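## Task

Same box layout: the hinge side is the back, and left and right are judged from the front while facing the hinge. Place the entire chain bracelet in the front-right small compartment. Place the ring in the back-right small compartment. Place the ear stud in the front-left small compartment. Place the bangle in the large compartment beside the four small ones, not in the long hinge-side one. Nothing may depend on the robot to stay in place at the end. Finish by opening the grippers and moving them clear.

## Robot and tools

Robot: two arms, left_arm and right_arm, each ending in a parallel two-finger gripper. The fingers point along the gripper's own +z axis and close along its y axis. The reported hand point sits between the finger pads, roughly 1 cm behind the fingertips.

World frame (used in result lines): origin on the table surface midway between the arms. +x points out over the table, +z points up, and left_arm sits toward +y. The arm names do not tell you which side of an image an arm appears on. Reported hand positions may be slightly wrong, especially when an arm reaches far.

The 14-number row: every command row holds 14 numbers, each in [-1, 1], and covers both arms even when only one moves. Order: left_arm dx, dy, dz, rx, ry, rz, opening, then right_arm dx, dy, dz, rx, ry, rz, opening.

The first six numbers per arm are an offset, not a pose. They are expressed in that gripper's own axes and measured from the gripper pose shown in the latest result that included it. In a second or later call within one reply, or before any result in the scene has shown the gripper, they are measured from where the gripper is when the action begins. Scale: 1.0 equals 0.6 m of translation or 180 degrees of rotation. rx, ry, rz together form a single rotation vector.

Opening is absolute, not an offset: +1 is fully open (0.094 m) and -1 is closed.

All-zero offsets do not mean hold still. They pull the gripper back to the reference pose.

Tool execute_actions: argument actions is a list that is empty or holds exactly one item. An optional argument, pictures (true/false), controls whether camera images come back.
- [] simply reports the current state.
- {"rows": [...], "steps": n} plays up to 15 rows, one per control step of 1/30 s; n is at most 15 and defaults to 15. If there are fewer rows than steps, the last row repeats. Each row is measured from the same reference pose, not from the row before it.
- {"steps": n} without rows is a wait of up to 300 steps, counted from the previous result.
A refused call sends nothing to the robot.

Tool move: target is one 14-number row laid out and referenced exactly as above. Each gripper travels in a straight line toward its own target, and both arms finish together. The move lasts 0.5 to 10 s; a longer path is stopped at 10 s, short of the goal. speed is the path's top speed in m/s, from 0.002 to 0.5 (default 0.25), and turning is capped at twice that value in rad/s. The opening is sent as the move starts. Paths ignore obstacles and the other arm. The real gripper trails the path and may overshoot speed, especially when an arm is close to fully stretched. The result adds a move: line with the outcome (done, off_target, moving, held, fault) and which limits acted, plus each gripper's remaining distance to its target. If only one arm is named, the other finished normally. Limits: paced means the target was clipped; held means a safety check blocked some steps, after which the arm may move suddenly fast.

Tool wait: seconds, from 0 to 10. It lets the simulation run without new commands and returns a normal execute_actions result.

Tool zoom_image: camera is one of cam_head_left, cam_head_right, cam_high, cam_low, cam_left_wrist, cam_right_wrist. region is [x0, y0, x1, y1] in that camera's pixels, origin at the top-left, at most 504x504. It gives a closer look at that camera's latest image. All images are 504x504. Wrist cameras use fisheye lenses.

Tool finished_scene: scene is the number of the current scene.

Control behaviour: each step, the commanded pose is clamped to within 70 mm and 16 degrees of the measured pose. Large moves therefore take several actions, and after an action ends an arm drifts only up to about 70 mm further. Compare the result pose with your target and send the rest as a new command. When position and orientation conflict, position takes priority. Arms often stop a centimetre or more short, usually too low, and repeated zero commands let them sag. To keep an arm still, send the offset back to its desired pose in the first call of a reply, then zeros afterwards, aiming a bit higher if it still droops.

Reading results: the state line 'left_arm: … | right_arm: …' gives each hand's position in metres and orientation as a quaternion (w, x, y, z). Other lines:
- grip_measured: the finger opening on the command scale.
- Joint positions: the last value is the opening in metres.
- Joint torques.
- Hand target: where the controller is currently driving each gripper.
- pose unreachable: the clearance check changed or blocked a command.
- HELD: marks steps that were not sent.
- FAULT and OVER-TEMPERATURE FAULT: an arm has stopped.
- MOTOR HOT: warns from 75 °C. At 90 °C the arm pauses for 10 s; at 100 °C it goes limp and falls.
Joint ranges (rad): waist -2.618 to 3.054, shoulder 0 to 3.142, elbow 0 to 3.142, wrist pitch ±1.571, wrist yaw ±1.571, wrist roll ±2.094.

Gripping: to hold an item, command an opening about 0.03 below its grip_measured; a smaller gap gives a lighter grip. Readings may be off by about 1 mm. Pads push with up to roughly 50 to 62 N, less on parts thinner than 2 mm. Parts may be briefly tugged, and loose items nudged, without warning.

Avoid: knocking or placing anything off the table, which fails the task. Also avoid collisions or hard pressing between the arms, dropping or slipping parts, fast impacts, and pushing deep past contact points. Avoid long holds under load, which heat the motors. At the end, open both grippers and lift them away before calling finished_scene.

Each tool is called after ">>>" by a JSON object that holds its "name" and its "arguments".

## Session

>>> {"name": "execute_actions", "arguments": {"actions": []}}

Scene clock: 0.00 s of 5600.00 s.
left_arm: end_effector_position=(+0.4463, +0.5292, +0.1647) grip_measured=+1.000 end_effector_quat_wxyz=(+0.584, +0.511, +0.418, +0.473) | right_arm: end_effector_position=(+0.2171, +0.2645, +0.1963) grip_measured=+1.000 end_effector_quat_wxyz=(+0.522, -0.389, +0.754, -0.085)
Joint positions: left_arm=[0.848 2.147 0.909 1.437 0.857 1.416 0.094] | right_arm=[ 1.571  2.471  2.413 -0.809  0.955  0.129  0.094]
Joint velocities: left_arm=[-0.012 -0.007  0.017 -0.022 -0.037  0.022  0.   ] | right_arm=[-0.022  0.002  0.002  0.037 -0.051 -0.11   0.   ]
Joint torques (N m, as the arm reports them, + toward a larger angle): no reading
Motor temperatures (°C, as the motors report them): left_arm=[26 27 28 28 27 26] | right_arm=[28 30 28 27 28 28]
Hand target (left_arm): +0.447, +0.530, +0.170; +0.585, +0.509, +0.416, +0.476
Hand target (right_arm): +0.218, +0.263, +0.201; +0.525, -0.385, +0.754, -0.086
camera_calibration (this result's frames):
cam_left_wrist: T_world_to_cam=[[0.100927, -0.197732, -0.975046, 0.217647], [-0.239732, 0.946339, -0.216726, -0.312435], [0.965579, 0.255624, 0.0481084, -0.484338], [0, 0, 0, 1]] pos_world=[0.3708, 0.462514, 0.167804]
cam_right_wrist: T_world_to_cam=[[0.52882, -0.719798, 0.449713, -0.00771855], [-0.657679, -0.682448, -0.318939, 0.407479], [0.536477, -0.127105, -0.834288, 0.163721], [0, 0, 0, 1]] pos_world=[0.18424, 0.293337, 0.270022]

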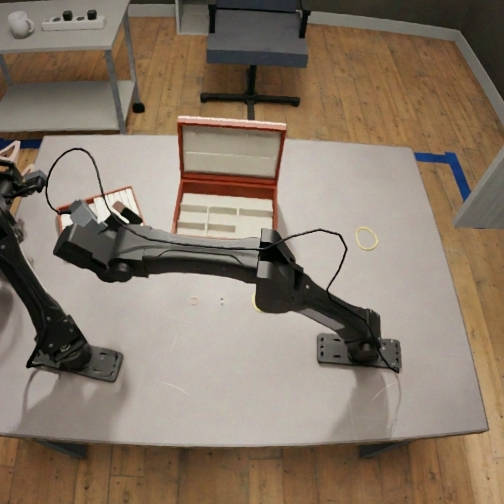

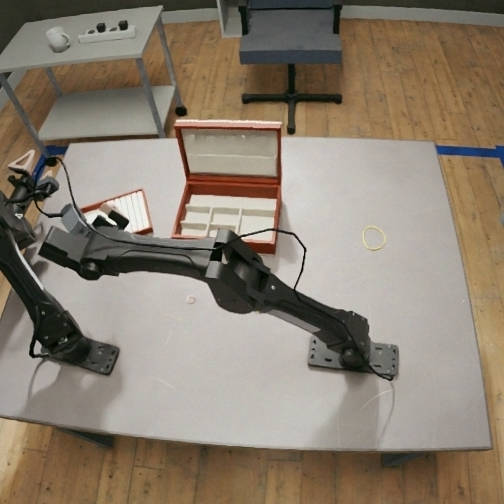

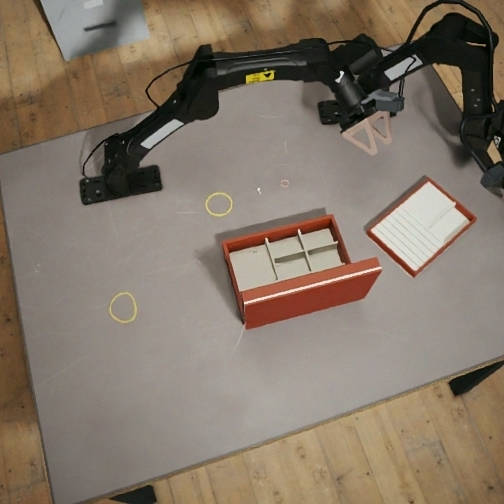

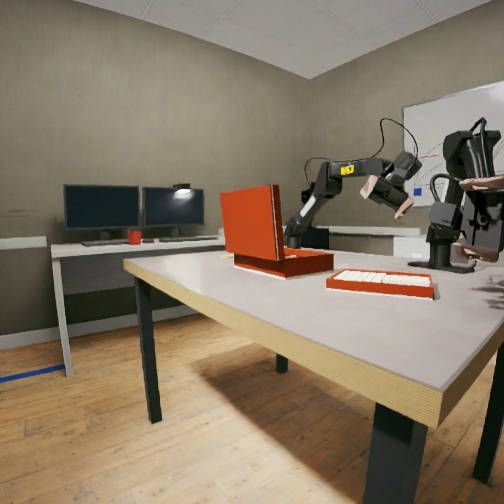

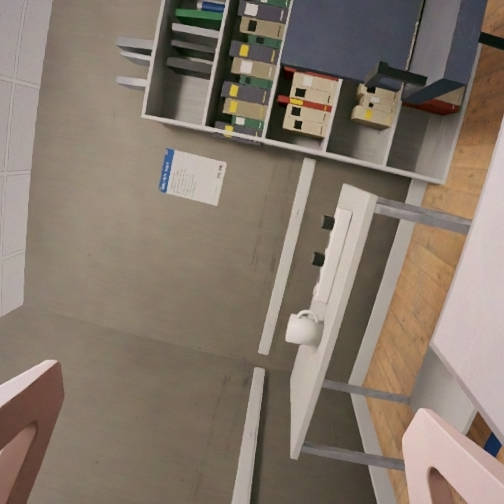

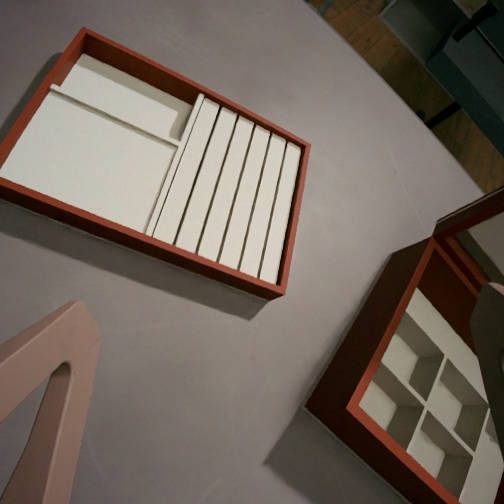

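>>> {"name": "move", "arguments": {"target": [0,0.25,0,0.19,0.23,-0.2,0,0.775,-0.672,-0.092,-0.059,0.362,0.27,-0.5]}}

Scene clock: 13.03 s of 5600.00 s.
left_arm: end_effector_position=(+0.4275, +0.5378, +0.3034) grip_measured=+0.003 end_effector_quat_wxyz=(+0.342, +0.314, +0.840, +0.281) | right_arm: end_effector_position=(+0.2998, -0.3391, +0.0975) grip_measured=-0.498 end_effector_quat_wxyz=(-0.003, +0.004, +1.000, -0.005)
Joint positions: left_arm=[ 0.644  1.687  1.744 -0.714  0.1    1.123  0.047] | right_arm=[-0.008  1.672  1.291 -1.195  0.011 -0.114  0.024]
Joint velocities: left_arm=[-0.012 -0.012  0.017  0.007  0.051  0.037 -0.001] | right_arm=[ 0.007 -0.007  0.002 -0.007  0.007 -0.051 -0.001]
Joint torques (N m, as the arm reports them, + toward a larger angle): left_arm=[-0.68 -8.16  7.94  1.69  0.01 -0.12] | right_arm=[-0.14 -6.42  8.59  0.23 -0.18 -0.12]
Motor temperatures (°C, as the motors report them): left_arm=[26 30 28 30 27 26] | right_arm=[28 35 29 28 28 28]
Hand target (left_arm): +0.430, +0.535, +0.312; +0.347, +0.311, +0.839, +0.282
Hand target (right_arm): +0.302, -0.338, +0.100; -0.004, +0.001, +1.000, +0.001
Off the commanded pose (left_arm): 0.011 m, 1 deg.
Off the commanded pose (right_arm): 0.003 m, 1 deg.
After step 90, 6.43 s passed at rest.
move: off_target (left_arm)
camera_calibration (this result's frames):
cam_left_wrist: T_world_to_cam=[[-0.224263, -0.753657, -0.617824, 0.686134], [-0.891608, 0.414582, -0.182087, 0.259126], [0.393371, 0.510022, -0.764943, -0.120583], [0, 0, 0, 1]] pos_world=[0.432347, 0.47118, 0.378855]
cam_right_wrist: T_world_to_cam=[[-0.0895499, -0.995116, -0.0415321, -0.30156], [-0.786981, 0.0451388, 0.615324, 0.21277], [-0.610444, 0.0877872, -0.787179, 0.372302], [0, 0, 0, 1]] pos_world=[0.367711, -0.342375, 0.149621]

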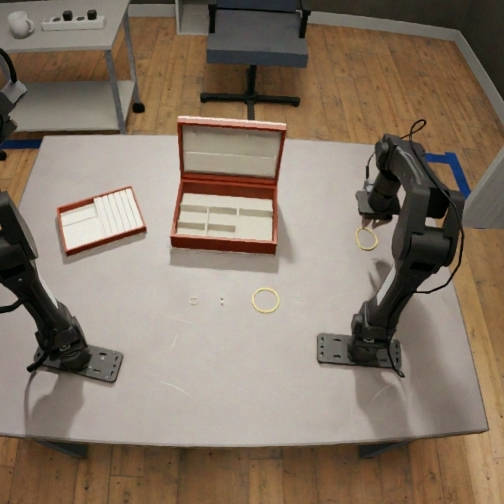

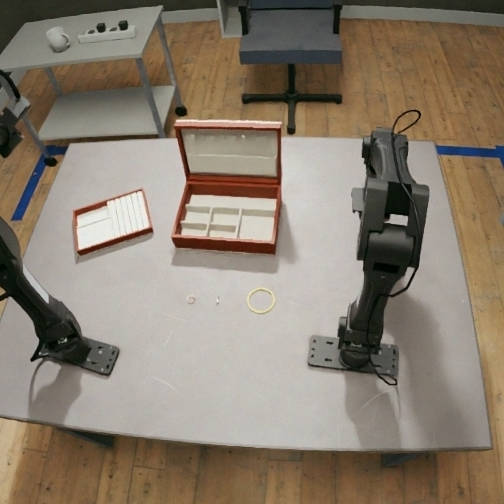

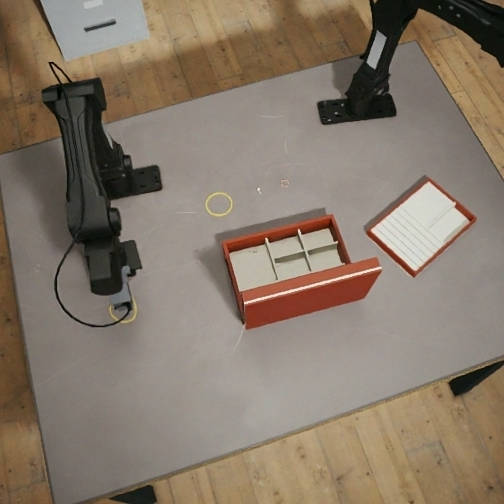

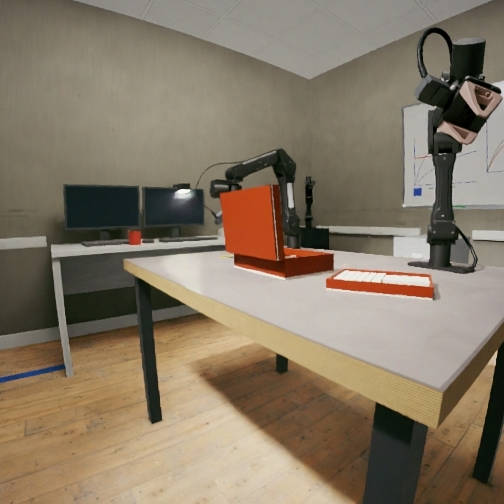

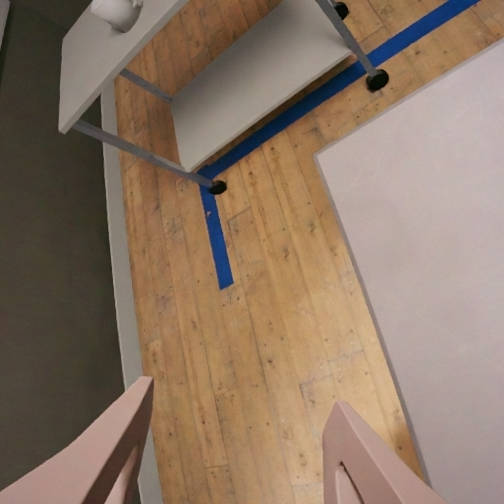

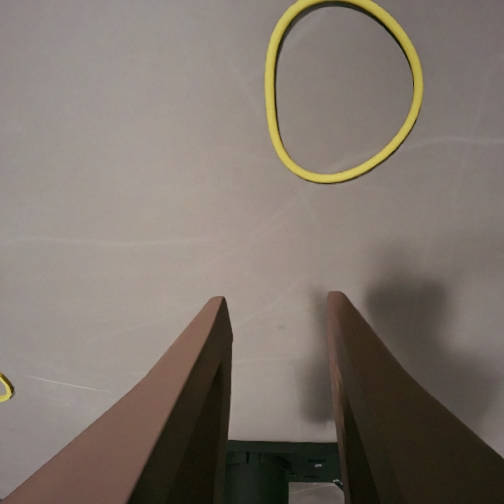

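>>> {"name": "move", "arguments": {"target": [-0.128,-0.925,-0.322,0.299,0.029,0.253,0,-0.048,0.004,0.148,0,0,0,-0.5]}}

Scene clock: 22.23 s of 5600.00 s.
left_arm: end_effector_position=(+0.1358, +0.0872, +0.0603) grip_measured=+0.003 end_effector_quat_wxyz=(-0.020, +0.710, +0.704, +0.013) | right_arm: end_effector_position=(+0.3307, -0.3429, +0.0160) grip_measured=-0.498 end_effector_quat_wxyz=(+0.003, +0.008, +1.000, -0.006)
Joint positions: left_arm=[-0.847  1.734  1.21  -1.092 -0.015  0.545  0.047] | right_arm=[-0.008  1.863  1.184 -0.885  0.011 -0.106  0.024]
Joint velocities: left_arm=[-0.027 -0.012 -0.007 -0.007 -0.007 -0.051 -0.001] | right_arm=[-0.012 -0.002 -0.002  0.037 -0.037 -0.066 -0.002]
Joint torques (N m, as the arm reports them, + toward a larger angle): left_arm=[-0.23 -7.75  6.79  0.42  0.07 -0.09] | right_arm=[ 1.23 -7.64  5.42  0.51 -0.01  0.04]
Motor temperatures (°C, as the motors report them): left_arm=[26 30 29 30 27 26] | right_arm=[28 33 29 27 28 28]
Hand target (left_arm): +0.140, +0.075, +0.068; -0.003, +0.707, +0.707, +0.003
Hand target (right_arm): +0.329, -0.338, +0.009; -0.003, +0.004, +1.000, -0.005
Off the commanded pose (left_arm): 0.016 m, 3 deg.
Off the commanded pose (right_arm): 0.009 m, 1 deg.
After step 90, 3.20 s passed at rest.
move: off_target (left_arm)
camera_calibration (this result's frames):
cam_left_wrist: T_world_to_cam=[[-0.98703, -0.160228, -0.00992101, 0.146105], [-0.144125, 0.857225, 0.494361, -0.039311], [-0.0707057, 0.489379, -0.8692, 0.109197], [0, 0, 0, 1]] pos_world=[0.146265, 0.00366957, 0.115798]
cam_right_wrist: T_world_to_cam=[[-0.0973725, -0.99438, -0.0415662, -0.303046], [-0.794281, 0.0524769, 0.60528, 0.292555], [-0.599697, 0.0919529, -0.794926, 0.325378], [0, 0, 0, 1]] pos_world=[0.397991, -0.346615, 0.0689777]

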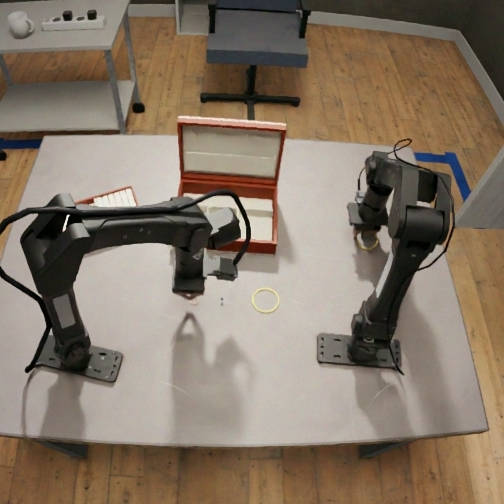

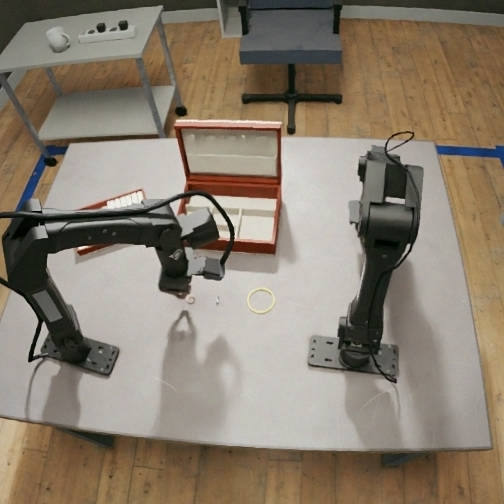

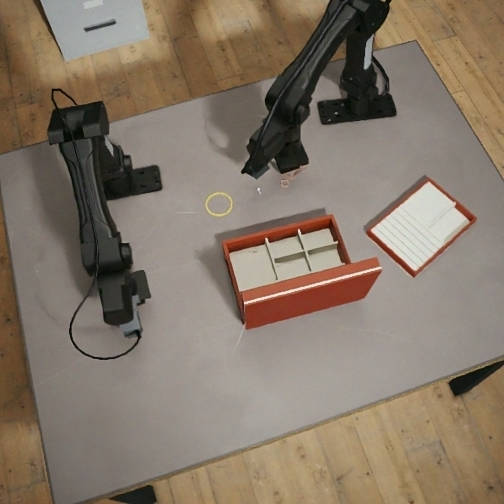

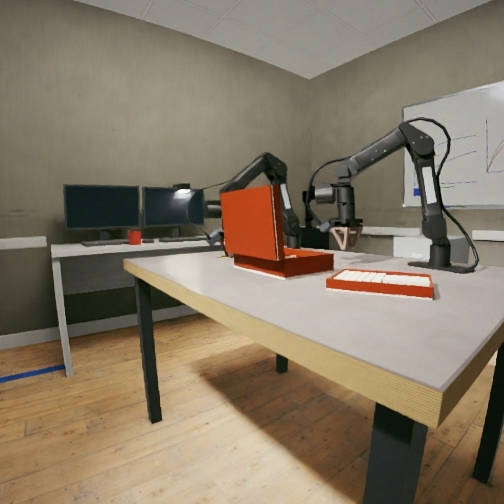

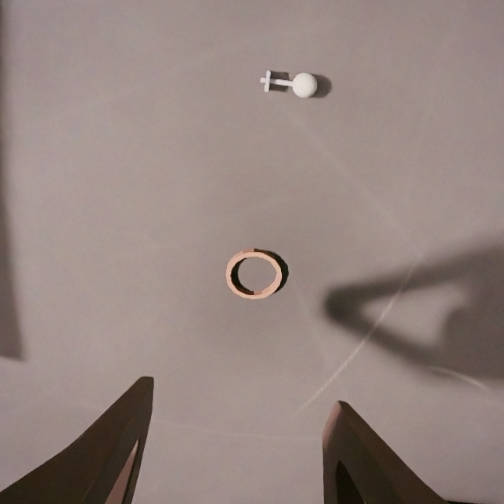

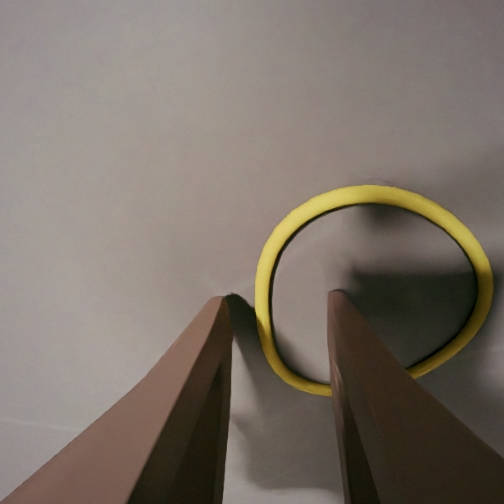

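>>> {"name": "move", "arguments": {"target": [-0.012,-0.003,0.088,0,-0.005,0,0,0.004,0.008,0.024,0,0.004,0,-0.5], "speed": 0.05}}

Scene clock: 31.27 s of 5600.00 s.
left_arm: end_effector_position=(+0.1378, +0.0834, +0.0134) grip_measured=+0.003 end_effector_quat_wxyz=(-0.012, +0.709, +0.705, +0.010) | right_arm: end_effector_position=(+0.3322, -0.3430, +0.0125) grip_measured=-0.498 end_effector_quat_wxyz=(+0.010, +0.011, +1.000, -0.006)
Joint positions: left_arm=[-0.847  1.8    1.091 -0.889 -0.014  0.543  0.047] | right_arm=[-0.008  1.863  1.169 -0.856  0.011 -0.1    0.024]
Joint velocities: left_arm=[-0.002  0.007  0.007  0.037 -0.007  0.007 -0.001] | right_arm=[-0.012 -0.007 -0.002  0.095  0.007  0.007 -0.001]
Joint torques (N m, as the arm reports them, + toward a larger angle): left_arm=[-0.74 -7.66  3.2   0.58  0.06 -0.08] | right_arm=[ 0.93 -6.71  5.22  0.54 -0.02  0.03]
Motor temperatures (°C, as the motors report them): left_arm=[26 29 29 29 27 26] | right_arm=[28 33 29 27 28 28]
Hand target (left_arm): +0.133, +0.083, +0.008; -0.015, +0.710, +0.704, +0.007
Hand target (right_arm): +0.328, -0.338, +0.002; -0.003, +0.008, +1.000, -0.006
Off the commanded pose (left_arm): 0.008 m, 0 deg.
Off the commanded pose (right_arm): 0.013 m, 2 deg.
After step 90, 4.50 s passed at rest.
move: off_target (right_arm)
camera_calibration (this result's frames):
cam_left_wrist: T_world_to_cam=[[-0.986614, -0.162348, -0.0153697, 0.147216], [-0.149736, 0.864559, 0.479704, -0.0121881], [-0.0645908, 0.475584, -0.877296, 0.0707566], [0, 0, 0, 1]] pos_world=[0.147991, 0.000786864, 0.0701838]
cam_right_wrist: T_world_to_cam=[[-0.103281, -0.993791, -0.0413787, -0.301067], [-0.801693, 0.0585488, 0.594861, 0.300568], [-0.588745, 0.094611, -0.802763, 0.320878], [0, 0, 0, 1]] pos_world=[0.398784, -0.347154, 0.0663348]

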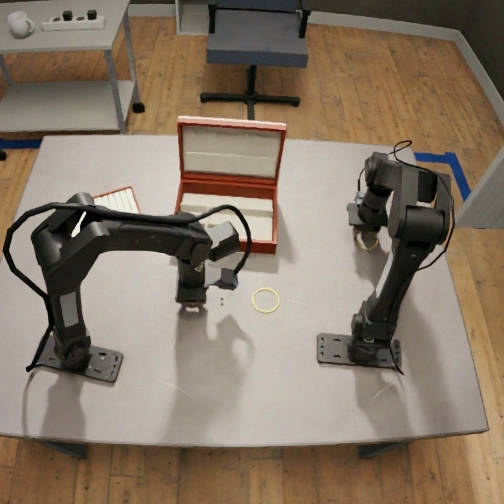

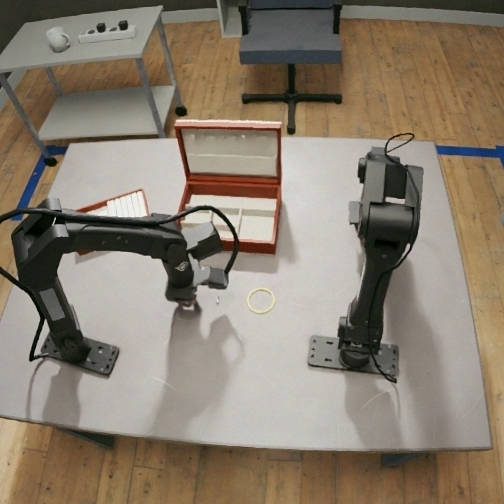

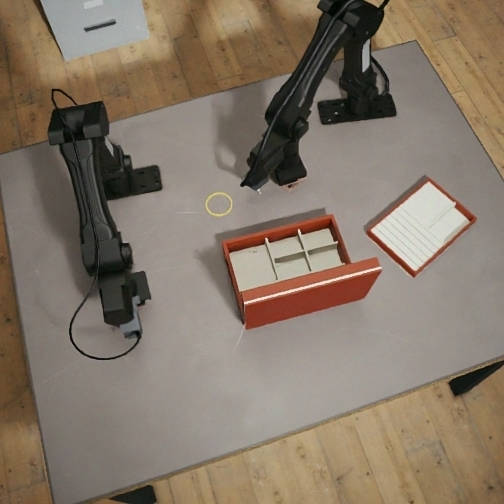

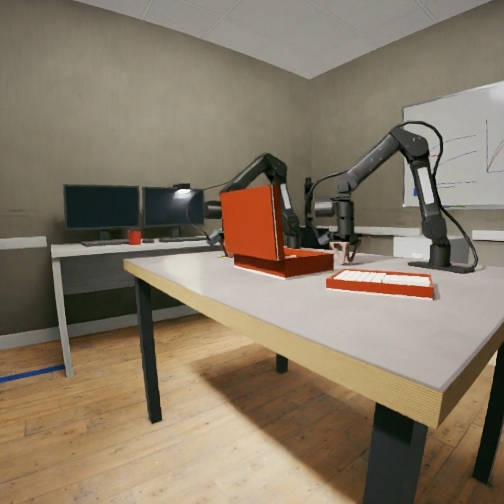

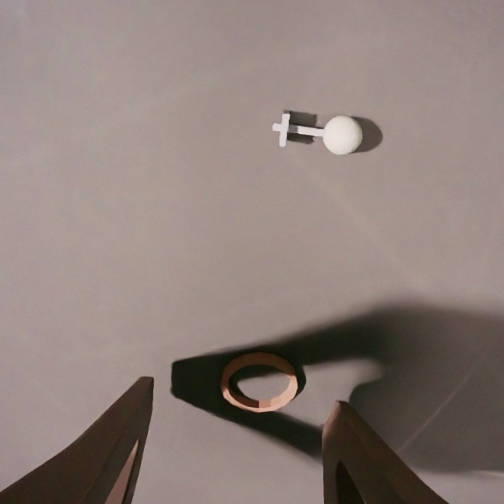

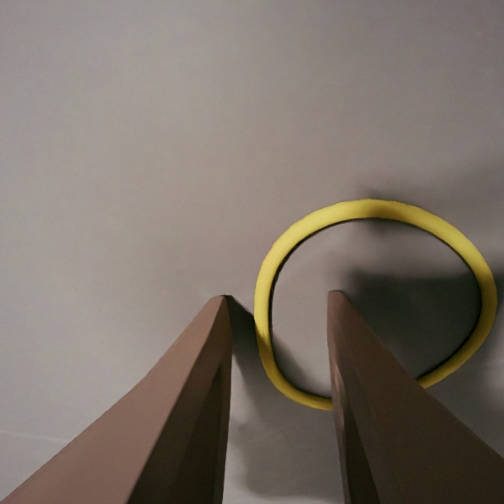

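>>> {"name": "execute_actions", "arguments": {"actions": [{"rows":[[-0.006,-0.015,0.021,0,0.002,0,0,0.012,0,0.022,0,0.008,0,-0.5]]}]}}

Scene clock: 35.77 s of 5600.00 s.
left_arm: end_effector_position=(+0.1313, +0.0793, +0.0073) grip_measured=+0.003 end_effector_quat_wxyz=(-0.012, +0.710, +0.704, +0.011) | right_arm: end_effector_position=(+0.3318, -0.3430, +0.0107) grip_measured=-0.499 end_effector_quat_wxyz=(+0.011, +0.011, +1.000, -0.006)
Joint positions: left_arm=[-0.874  1.813  1.08  -0.867 -0.016  0.52   0.047] | right_arm=[-0.008  1.863  1.161 -0.846  0.011 -0.1    0.024]
Joint velocities: left_arm=[ 0.012 -0.017  0.007 -0.007  0.022 -0.037  0.001] | right_arm=[-0.012 -0.002 -0.007 -0.022 -0.007 -0.007 -0.   ]
Joint torques (N m, as the arm reports them, + toward a larger angle): left_arm=[-0.44 -7.56  3.06  0.61 -0.02 -0.12] | right_arm=[-0.14 -7.09  4.45  0.57  0.02 -0.03]
Motor temperatures (°C, as the motors report them): left_arm=[26 29 29 29 27 26] | right_arm=[28 33 29 27 28 28]
Hand target (left_arm): +0.129, +0.081, +0.001; -0.014, +0.709, +0.705, +0.013
Hand target (right_arm): +0.325, -0.343, -0.000; -0.003, +0.011, +1.000, -0.006
Off the commanded pose (left_arm): 0.007 m, 0 deg.
Off the commanded pose (right_arm): 0.013 m, 2 deg.
Steps of this call (steps 1 to 90: nothing new was sent; then 1.00 s passed at rest; steps 91 to 105: all 15 steps of this action). Readings (end_effector_position):
91: left_arm (+0.1378, +0.0827, +0.0131) | right_arm (+0.3322, -0.3430, +0.0120)
92: left_arm (+0.1369, +0.0818, +0.0125) | right_arm (+0.3319, -0.3430, +0.0112)
94: left_arm (+0.1337, +0.0802, +0.0104) | right_arm (+0.3317, -0.3430, +0.0107)
98: left_arm (+0.1311, +0.0797, +0.0073) | right_arm (+0.3318, -0.3430, +0.0107)
105: the state above
camera_calibration (this result's frames):
cam_left_wrist: T_world_to_cam=[[-0.987147, -0.158881, -0.0172621, 0.139843], [-0.147528, 0.86438, 0.48071, -0.00701516], [-0.061455, 0.477078, -0.87671, 0.0664557], [0, 0, 0, 1]] pos_world=[0.141095, -0.00342236, 0.0640486]
cam_right_wrist: T_world_to_cam=[[-0.103203, -0.993801, -0.0413432, -0.301163], [-0.802818, 0.0586869, 0.593329, 0.301741], [-0.587224, 0.0944243, -0.803898, 0.318625], [0, 0, 0, 1]] pos_world=[0.398266, -0.34709, 0.0646591]

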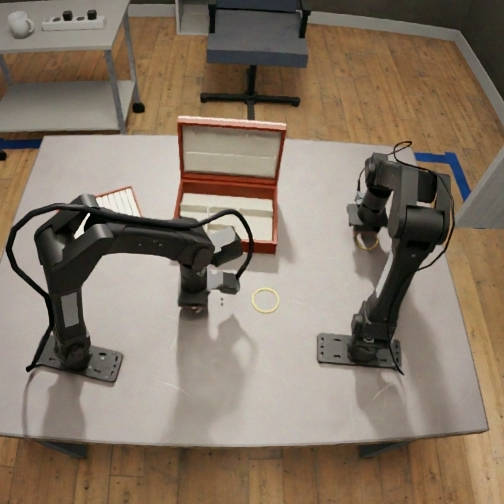

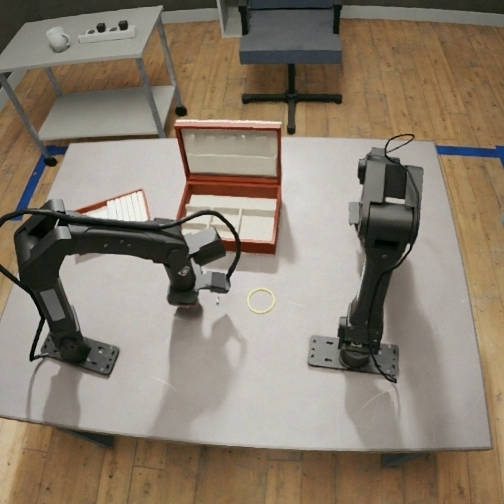

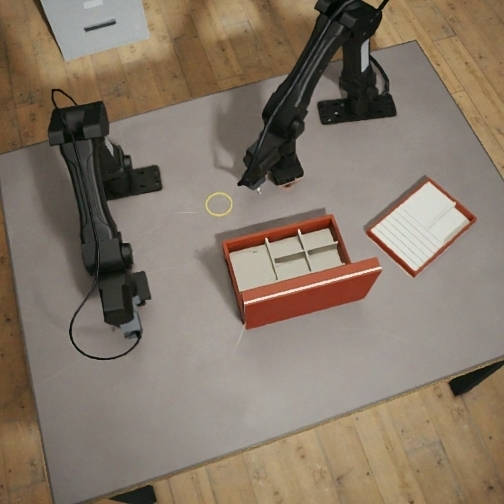

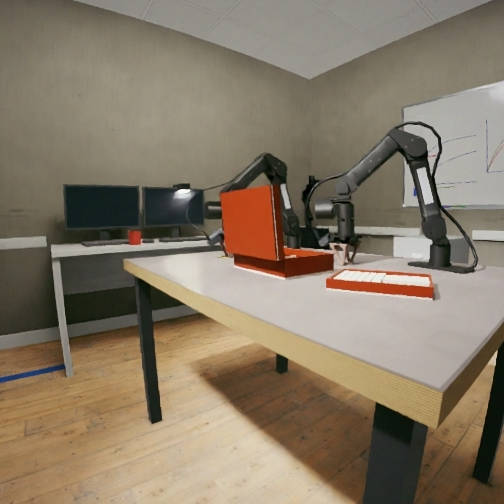

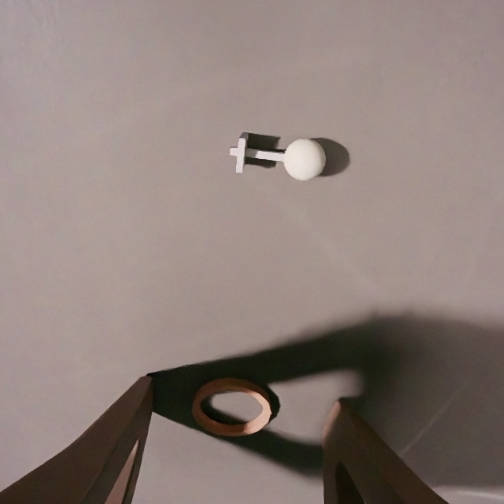

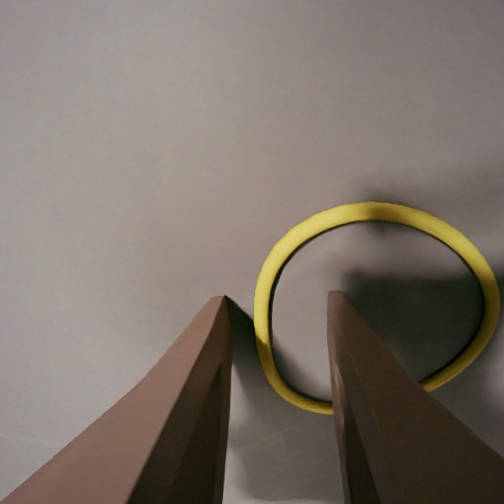

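>>> {"name": "move", "arguments": {"target": [0,0,0.002,0,0,0,-0.65,0,0,0.003,0,0,0,-0.985]}}

>>> {"name": "move", "arguments": {"target": [0,0.02,-0.21,0,0,0,-0.65,0.03,-0.08,-0.29,0,0,0,-0.985], "speed": 0.15}}

Scene clock: 40.87 s of 5600.00 s.
left_arm: end_effector_position=(+0.1313, +0.0793, +0.0073) grip_measured=-0.637 end_effector_quat_wxyz=(-0.012, +0.710, +0.704, +0.011) | right_arm: end_effector_position=(+0.3319, -0.3427, +0.0107) grip_measured=-0.970 end_effector_quat_wxyz=(+0.011, +0.011, +1.000, -0.006)
Joint positions: left_arm=[-0.874  1.813  1.08  -0.867 -0.016  0.519  0.017] | right_arm=[-0.008  1.863  1.161 -0.846  0.009 -0.1    0.001]
Joint velocities: left_arm=[ 0.002 -0.002  0.002 -0.007 -0.007 -0.037 -0.   ] | right_arm=[ 0.007  0.017  0.007 -0.007 -0.007 -0.022  0.001]
Joint torques (N m, as the arm reports them, + toward a larger angle): left_arm=[-0.02 -8.15  4.04  0.44 -0.02  0.  ] | right_arm=[ 0.1  -8.55  6.01  0.46 -0.01  0.01]
Motor temperatures (°C, as the motors report them): left_arm=[26 29 29 29 27 26] | right_arm=[28 33 29 27 28 28]
Hand target (left_arm): +0.131, +0.079, +0.006; -0.012, +0.710, +0.704, +0.011
Hand target (right_arm): +0.332, -0.343, +0.009; +0.011, +0.011, +1.000, -0.007
Off the commanded pose (left_arm): 0.001 m, 0 deg.
Off the commanded pose (right_arm): 0.002 m, 0 deg.
After step 90, 1.40 s passed at rest.
move: done
camera_calibration (this result's frames):
cam_left_wrist: T_world_to_cam=[[-0.987025, -0.159634, -0.0172867, 0.139887], [-0.148199, 0.864267, 0.480707, -0.00691806], [-0.0617969, 0.477031, -0.876711, 0.0665044], [0, 0, 0, 1]] pos_world=[0.141156, -0.00341489, 0.0640488]
cam_right_wrist: T_world_to_cam=[[-0.103161, -0.993741, -0.0428671, -0.300869], [-0.80293, 0.0577606, 0.593268, 0.301474], [-0.587078, 0.0956211, -0.803863, 0.318978], [0, 0, 0, 1]] pos_world=[0.398289, -0.3469, 0.0646625]

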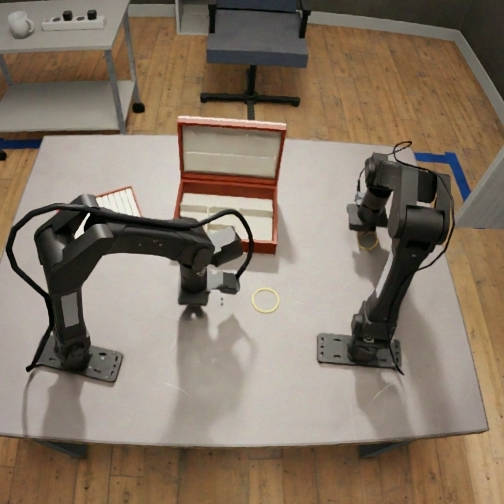

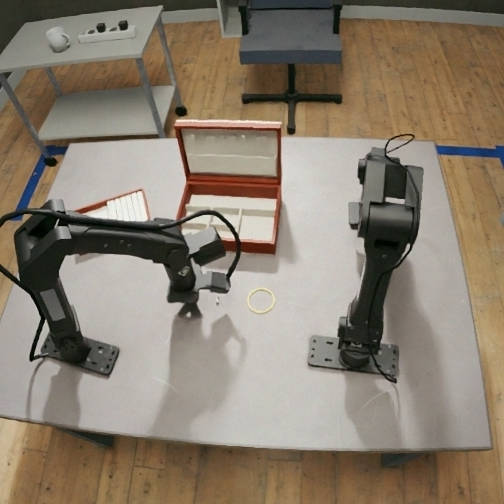

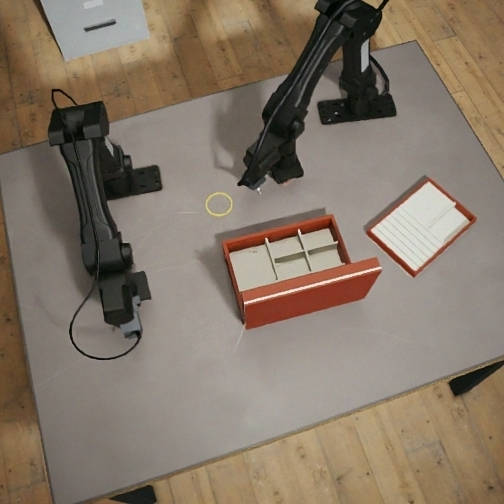

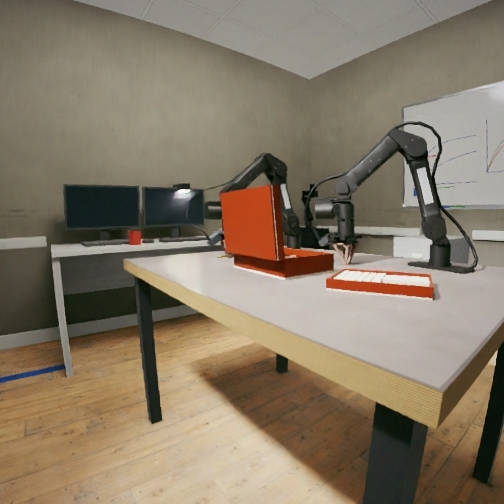

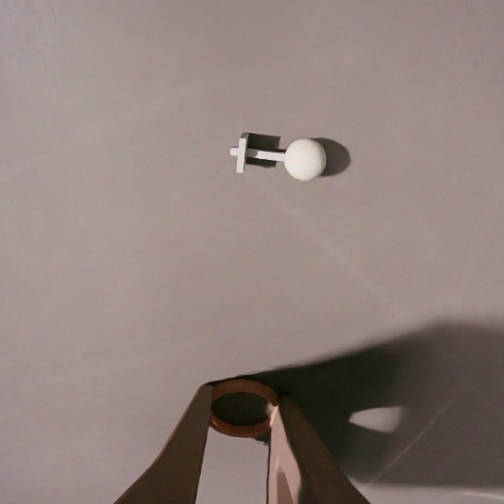

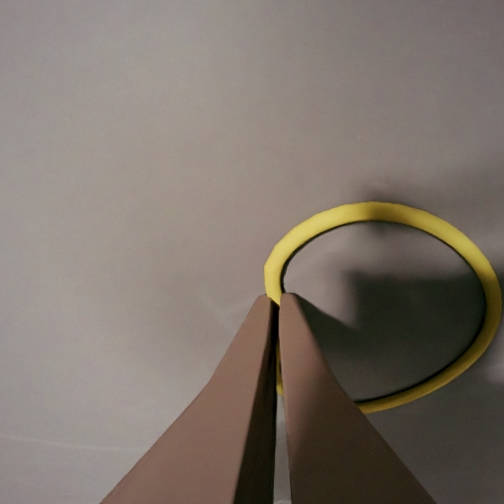

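Scene clock: 42.73 s of 5600.00 s.
left_arm: end_effector_position=(+0.1390, +0.0758, +0.1183) grip_measured=-0.637 end_effector_quat_wxyz=(-0.029, +0.710, +0.703, +0.016) | right_arm: end_effector_position=(+0.3094, -0.3860, +0.1768) grip_measured=-0.970 end_effector_quat_wxyz=(+0.005, +0.009, +1.000, -0.006)
Joint positions: left_arm=[-0.857  1.758  1.471 -1.348 -0.016  0.536  0.017] | right_arm=[-0.154  1.734  1.678 -1.503  0.009 -0.249  0.001]
Joint velocities: left_arm=[-0.002  0.007  0.012 -0.051  0.066  0.007 -0.   ] | right_arm=[-0.027 -0.007 -0.007 -0.037 -0.022 -0.037 -0.   ]
Joint torques (N m, as the arm reports them, + toward a larger angle): left_arm=[  0.68 -10.23   6.83   0.13  -0.03   0.09] | right_arm=[-0.95 -8.37  8.18  0.23 -0.11 -0.07]
Motor temperatures (°C, as the motors report them): left_arm=[26 30 29 29 27 26] | right_arm=[28 33 29 27 28 28]
Hand target (left_arm): +0.143, +0.074, +0.133; -0.011, +0.710, +0.704, +0.011
Hand target (right_arm): +0.308, -0.388, +0.184; +0.011, +0.011, +1.000, -0.005
Off the commanded pose (left_arm): 0.016 m, 2 deg.
Off the commanded pose (right_arm): 0.008 m, 1 deg.
move: off_target (left_arm)
camera_calibration (this result's frames):
cam_left_wrist: T_world_to_cam=[[-0.987339, -0.158574, -0.00410861, 0.147256], [-0.138535, 0.849369, 0.509295, -0.0596878], [-0.0772713, 0.503415, -0.860582, 0.164214], [0, 0, 0, 1]] pos_world=[0.149812, -0.00861978, 0.172323]
cam_right_wrist: T_world_to_cam=[[-0.0999121, -0.994135, -0.041388, -0.340455], [-0.7958, 0.054872, 0.603069, 0.182273], [-0.597261, 0.0931904, -0.796615, 0.444424], [0, 0, 0, 1]] pos_world=[0.376474, -0.389876, 0.230021]

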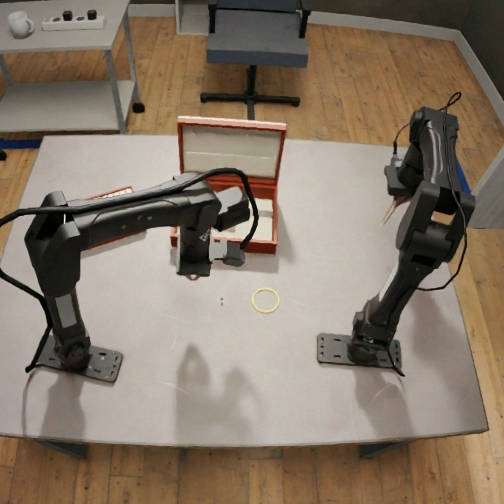

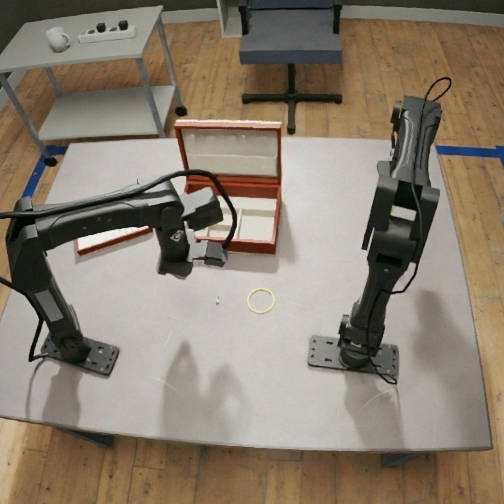

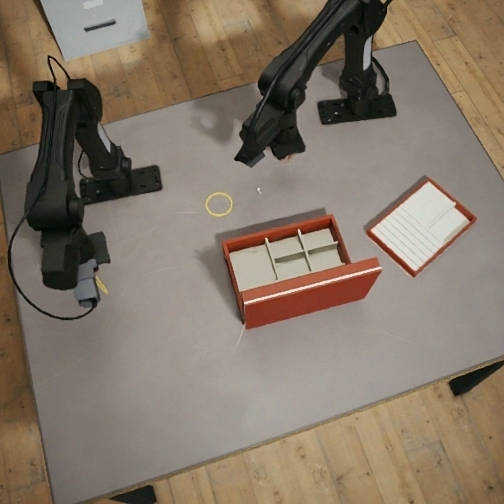

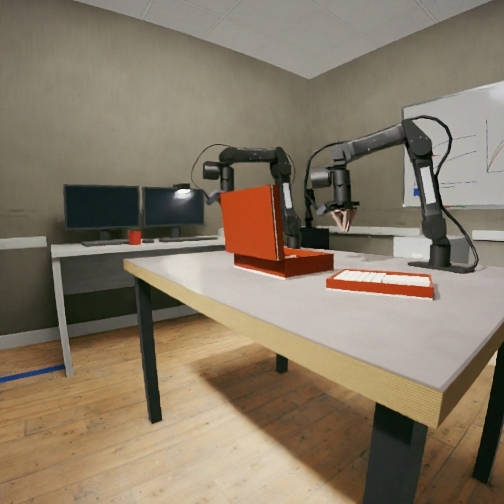

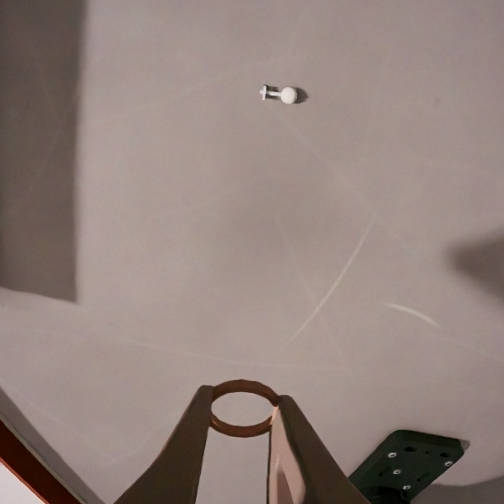

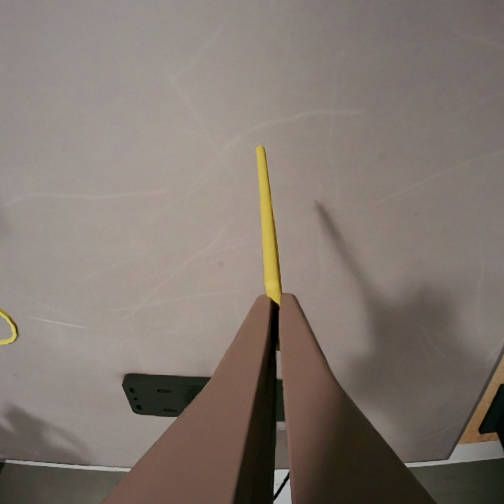

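>>> {"name": "move", "arguments": {"target": [-0.105,0.375,-0.016,-0.04,-0.065,0,-0.665,0,0,-0.01,0,0,0,-0.995], "speed": 0.18}}

Scene clock: 50.37 s of 5600.00 s.
left_arm: end_effector_position=(+0.3639, +0.0118, +0.1137) grip_measured=-0.649 end_effector_quat_wxyz=(+0.084, +0.706, +0.703, -0.009) | right_arm: end_effector_position=(+0.3073, -0.3854, +0.1768) grip_measured=-0.976 end_effector_quat_wxyz=(+0.000, +0.009, +1.000, -0.005)
Joint positions: left_arm=[-0.511  2.412  2.429 -1.421  0.032  0.875  0.016] | right_arm=[-0.154  1.734  1.678 -1.511  0.009 -0.25   0.001]
Joint velocities: left_arm=[ 0.002  0.012 -0.012  0.051  0.022 -0.022  0.001] | right_arm=[-0.007  0.017 -0.012 -0.007 -0.007  0.007 -0.   ]
Joint torques (N m, as the arm reports them, + toward a larger angle): left_arm=[  0.08 -13.91   7.1    0.58   0.14   0.07] | right_arm=[-0.05 -7.69  8.91  0.21  0.02 -0.01]
Motor temperatures (°C, as the motors report them): left_arm=[26 30 29 28 27 26] | right_arm=[28 33 30 27 28 28]
Hand target (left_arm): +0.364, +0.010, +0.120; +0.088, +0.708, +0.700, -0.014
Hand target (right_arm): +0.309, -0.386, +0.183; +0.005, +0.009, +1.000, -0.006
Off the commanded pose (left_arm): 0.006 m, 1 deg.
Off the commanded pose (right_arm): 0.006 m, 1 deg.
move: done
camera_calibration (this result's frames):
cam_left_wrist: T_world_to_cam=[[-0.980523, -0.171591, -0.0955575, 0.367189], [-0.193294, 0.929325, 0.31463, 0.0693058], [0.0348162, 0.326973, -0.944392, 0.180647], [0, 0, 0, 1]] pos_world=[0.367144, -0.0604681, 0.183884]
cam_right_wrist: T_world_to_cam=[[-0.0998894, -0.994075, -0.0428522, -0.339816], [-0.790687, 0.0531603, 0.609909, 0.177136], [-0.604017, 0.094806, -0.791312, 0.444863], [0, 0, 0, 1]] pos_world=[0.37482, -0.389395, 0.229427]

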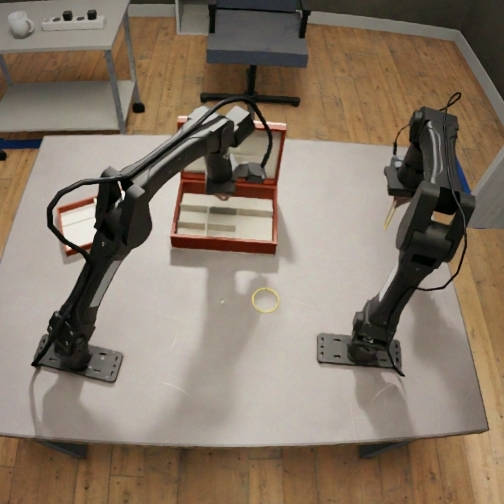

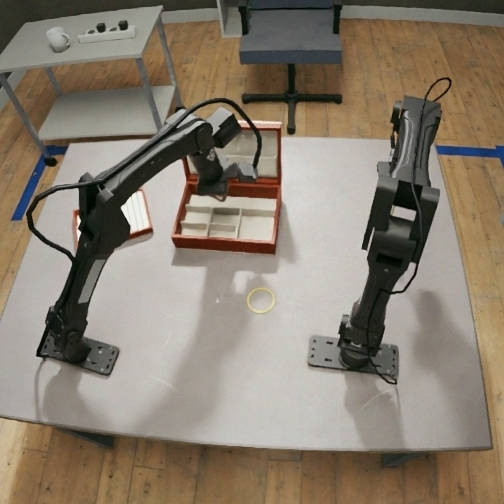

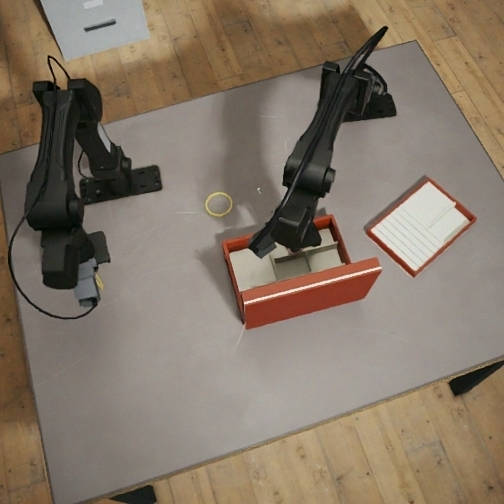

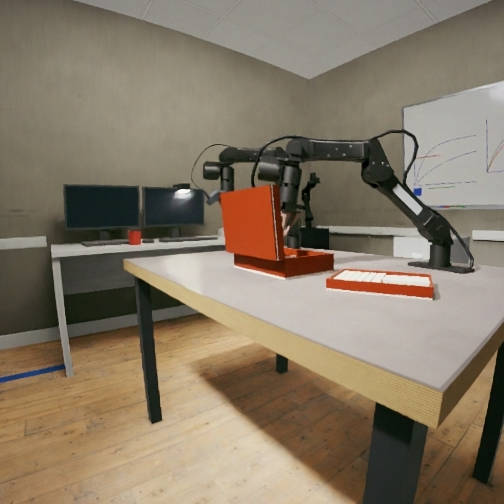

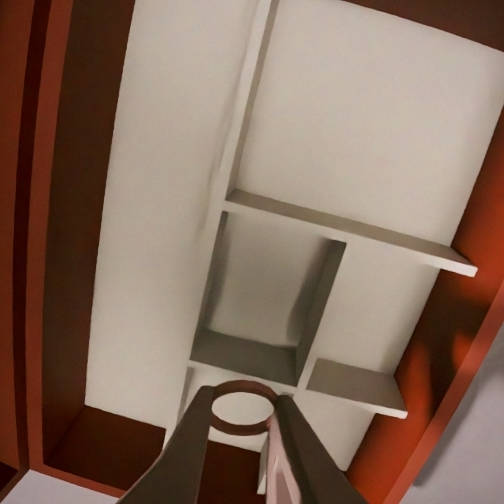

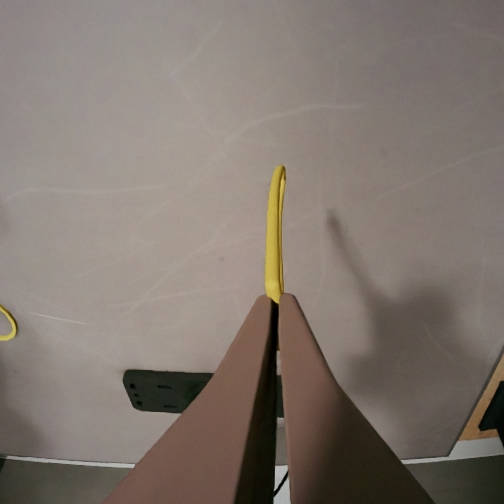

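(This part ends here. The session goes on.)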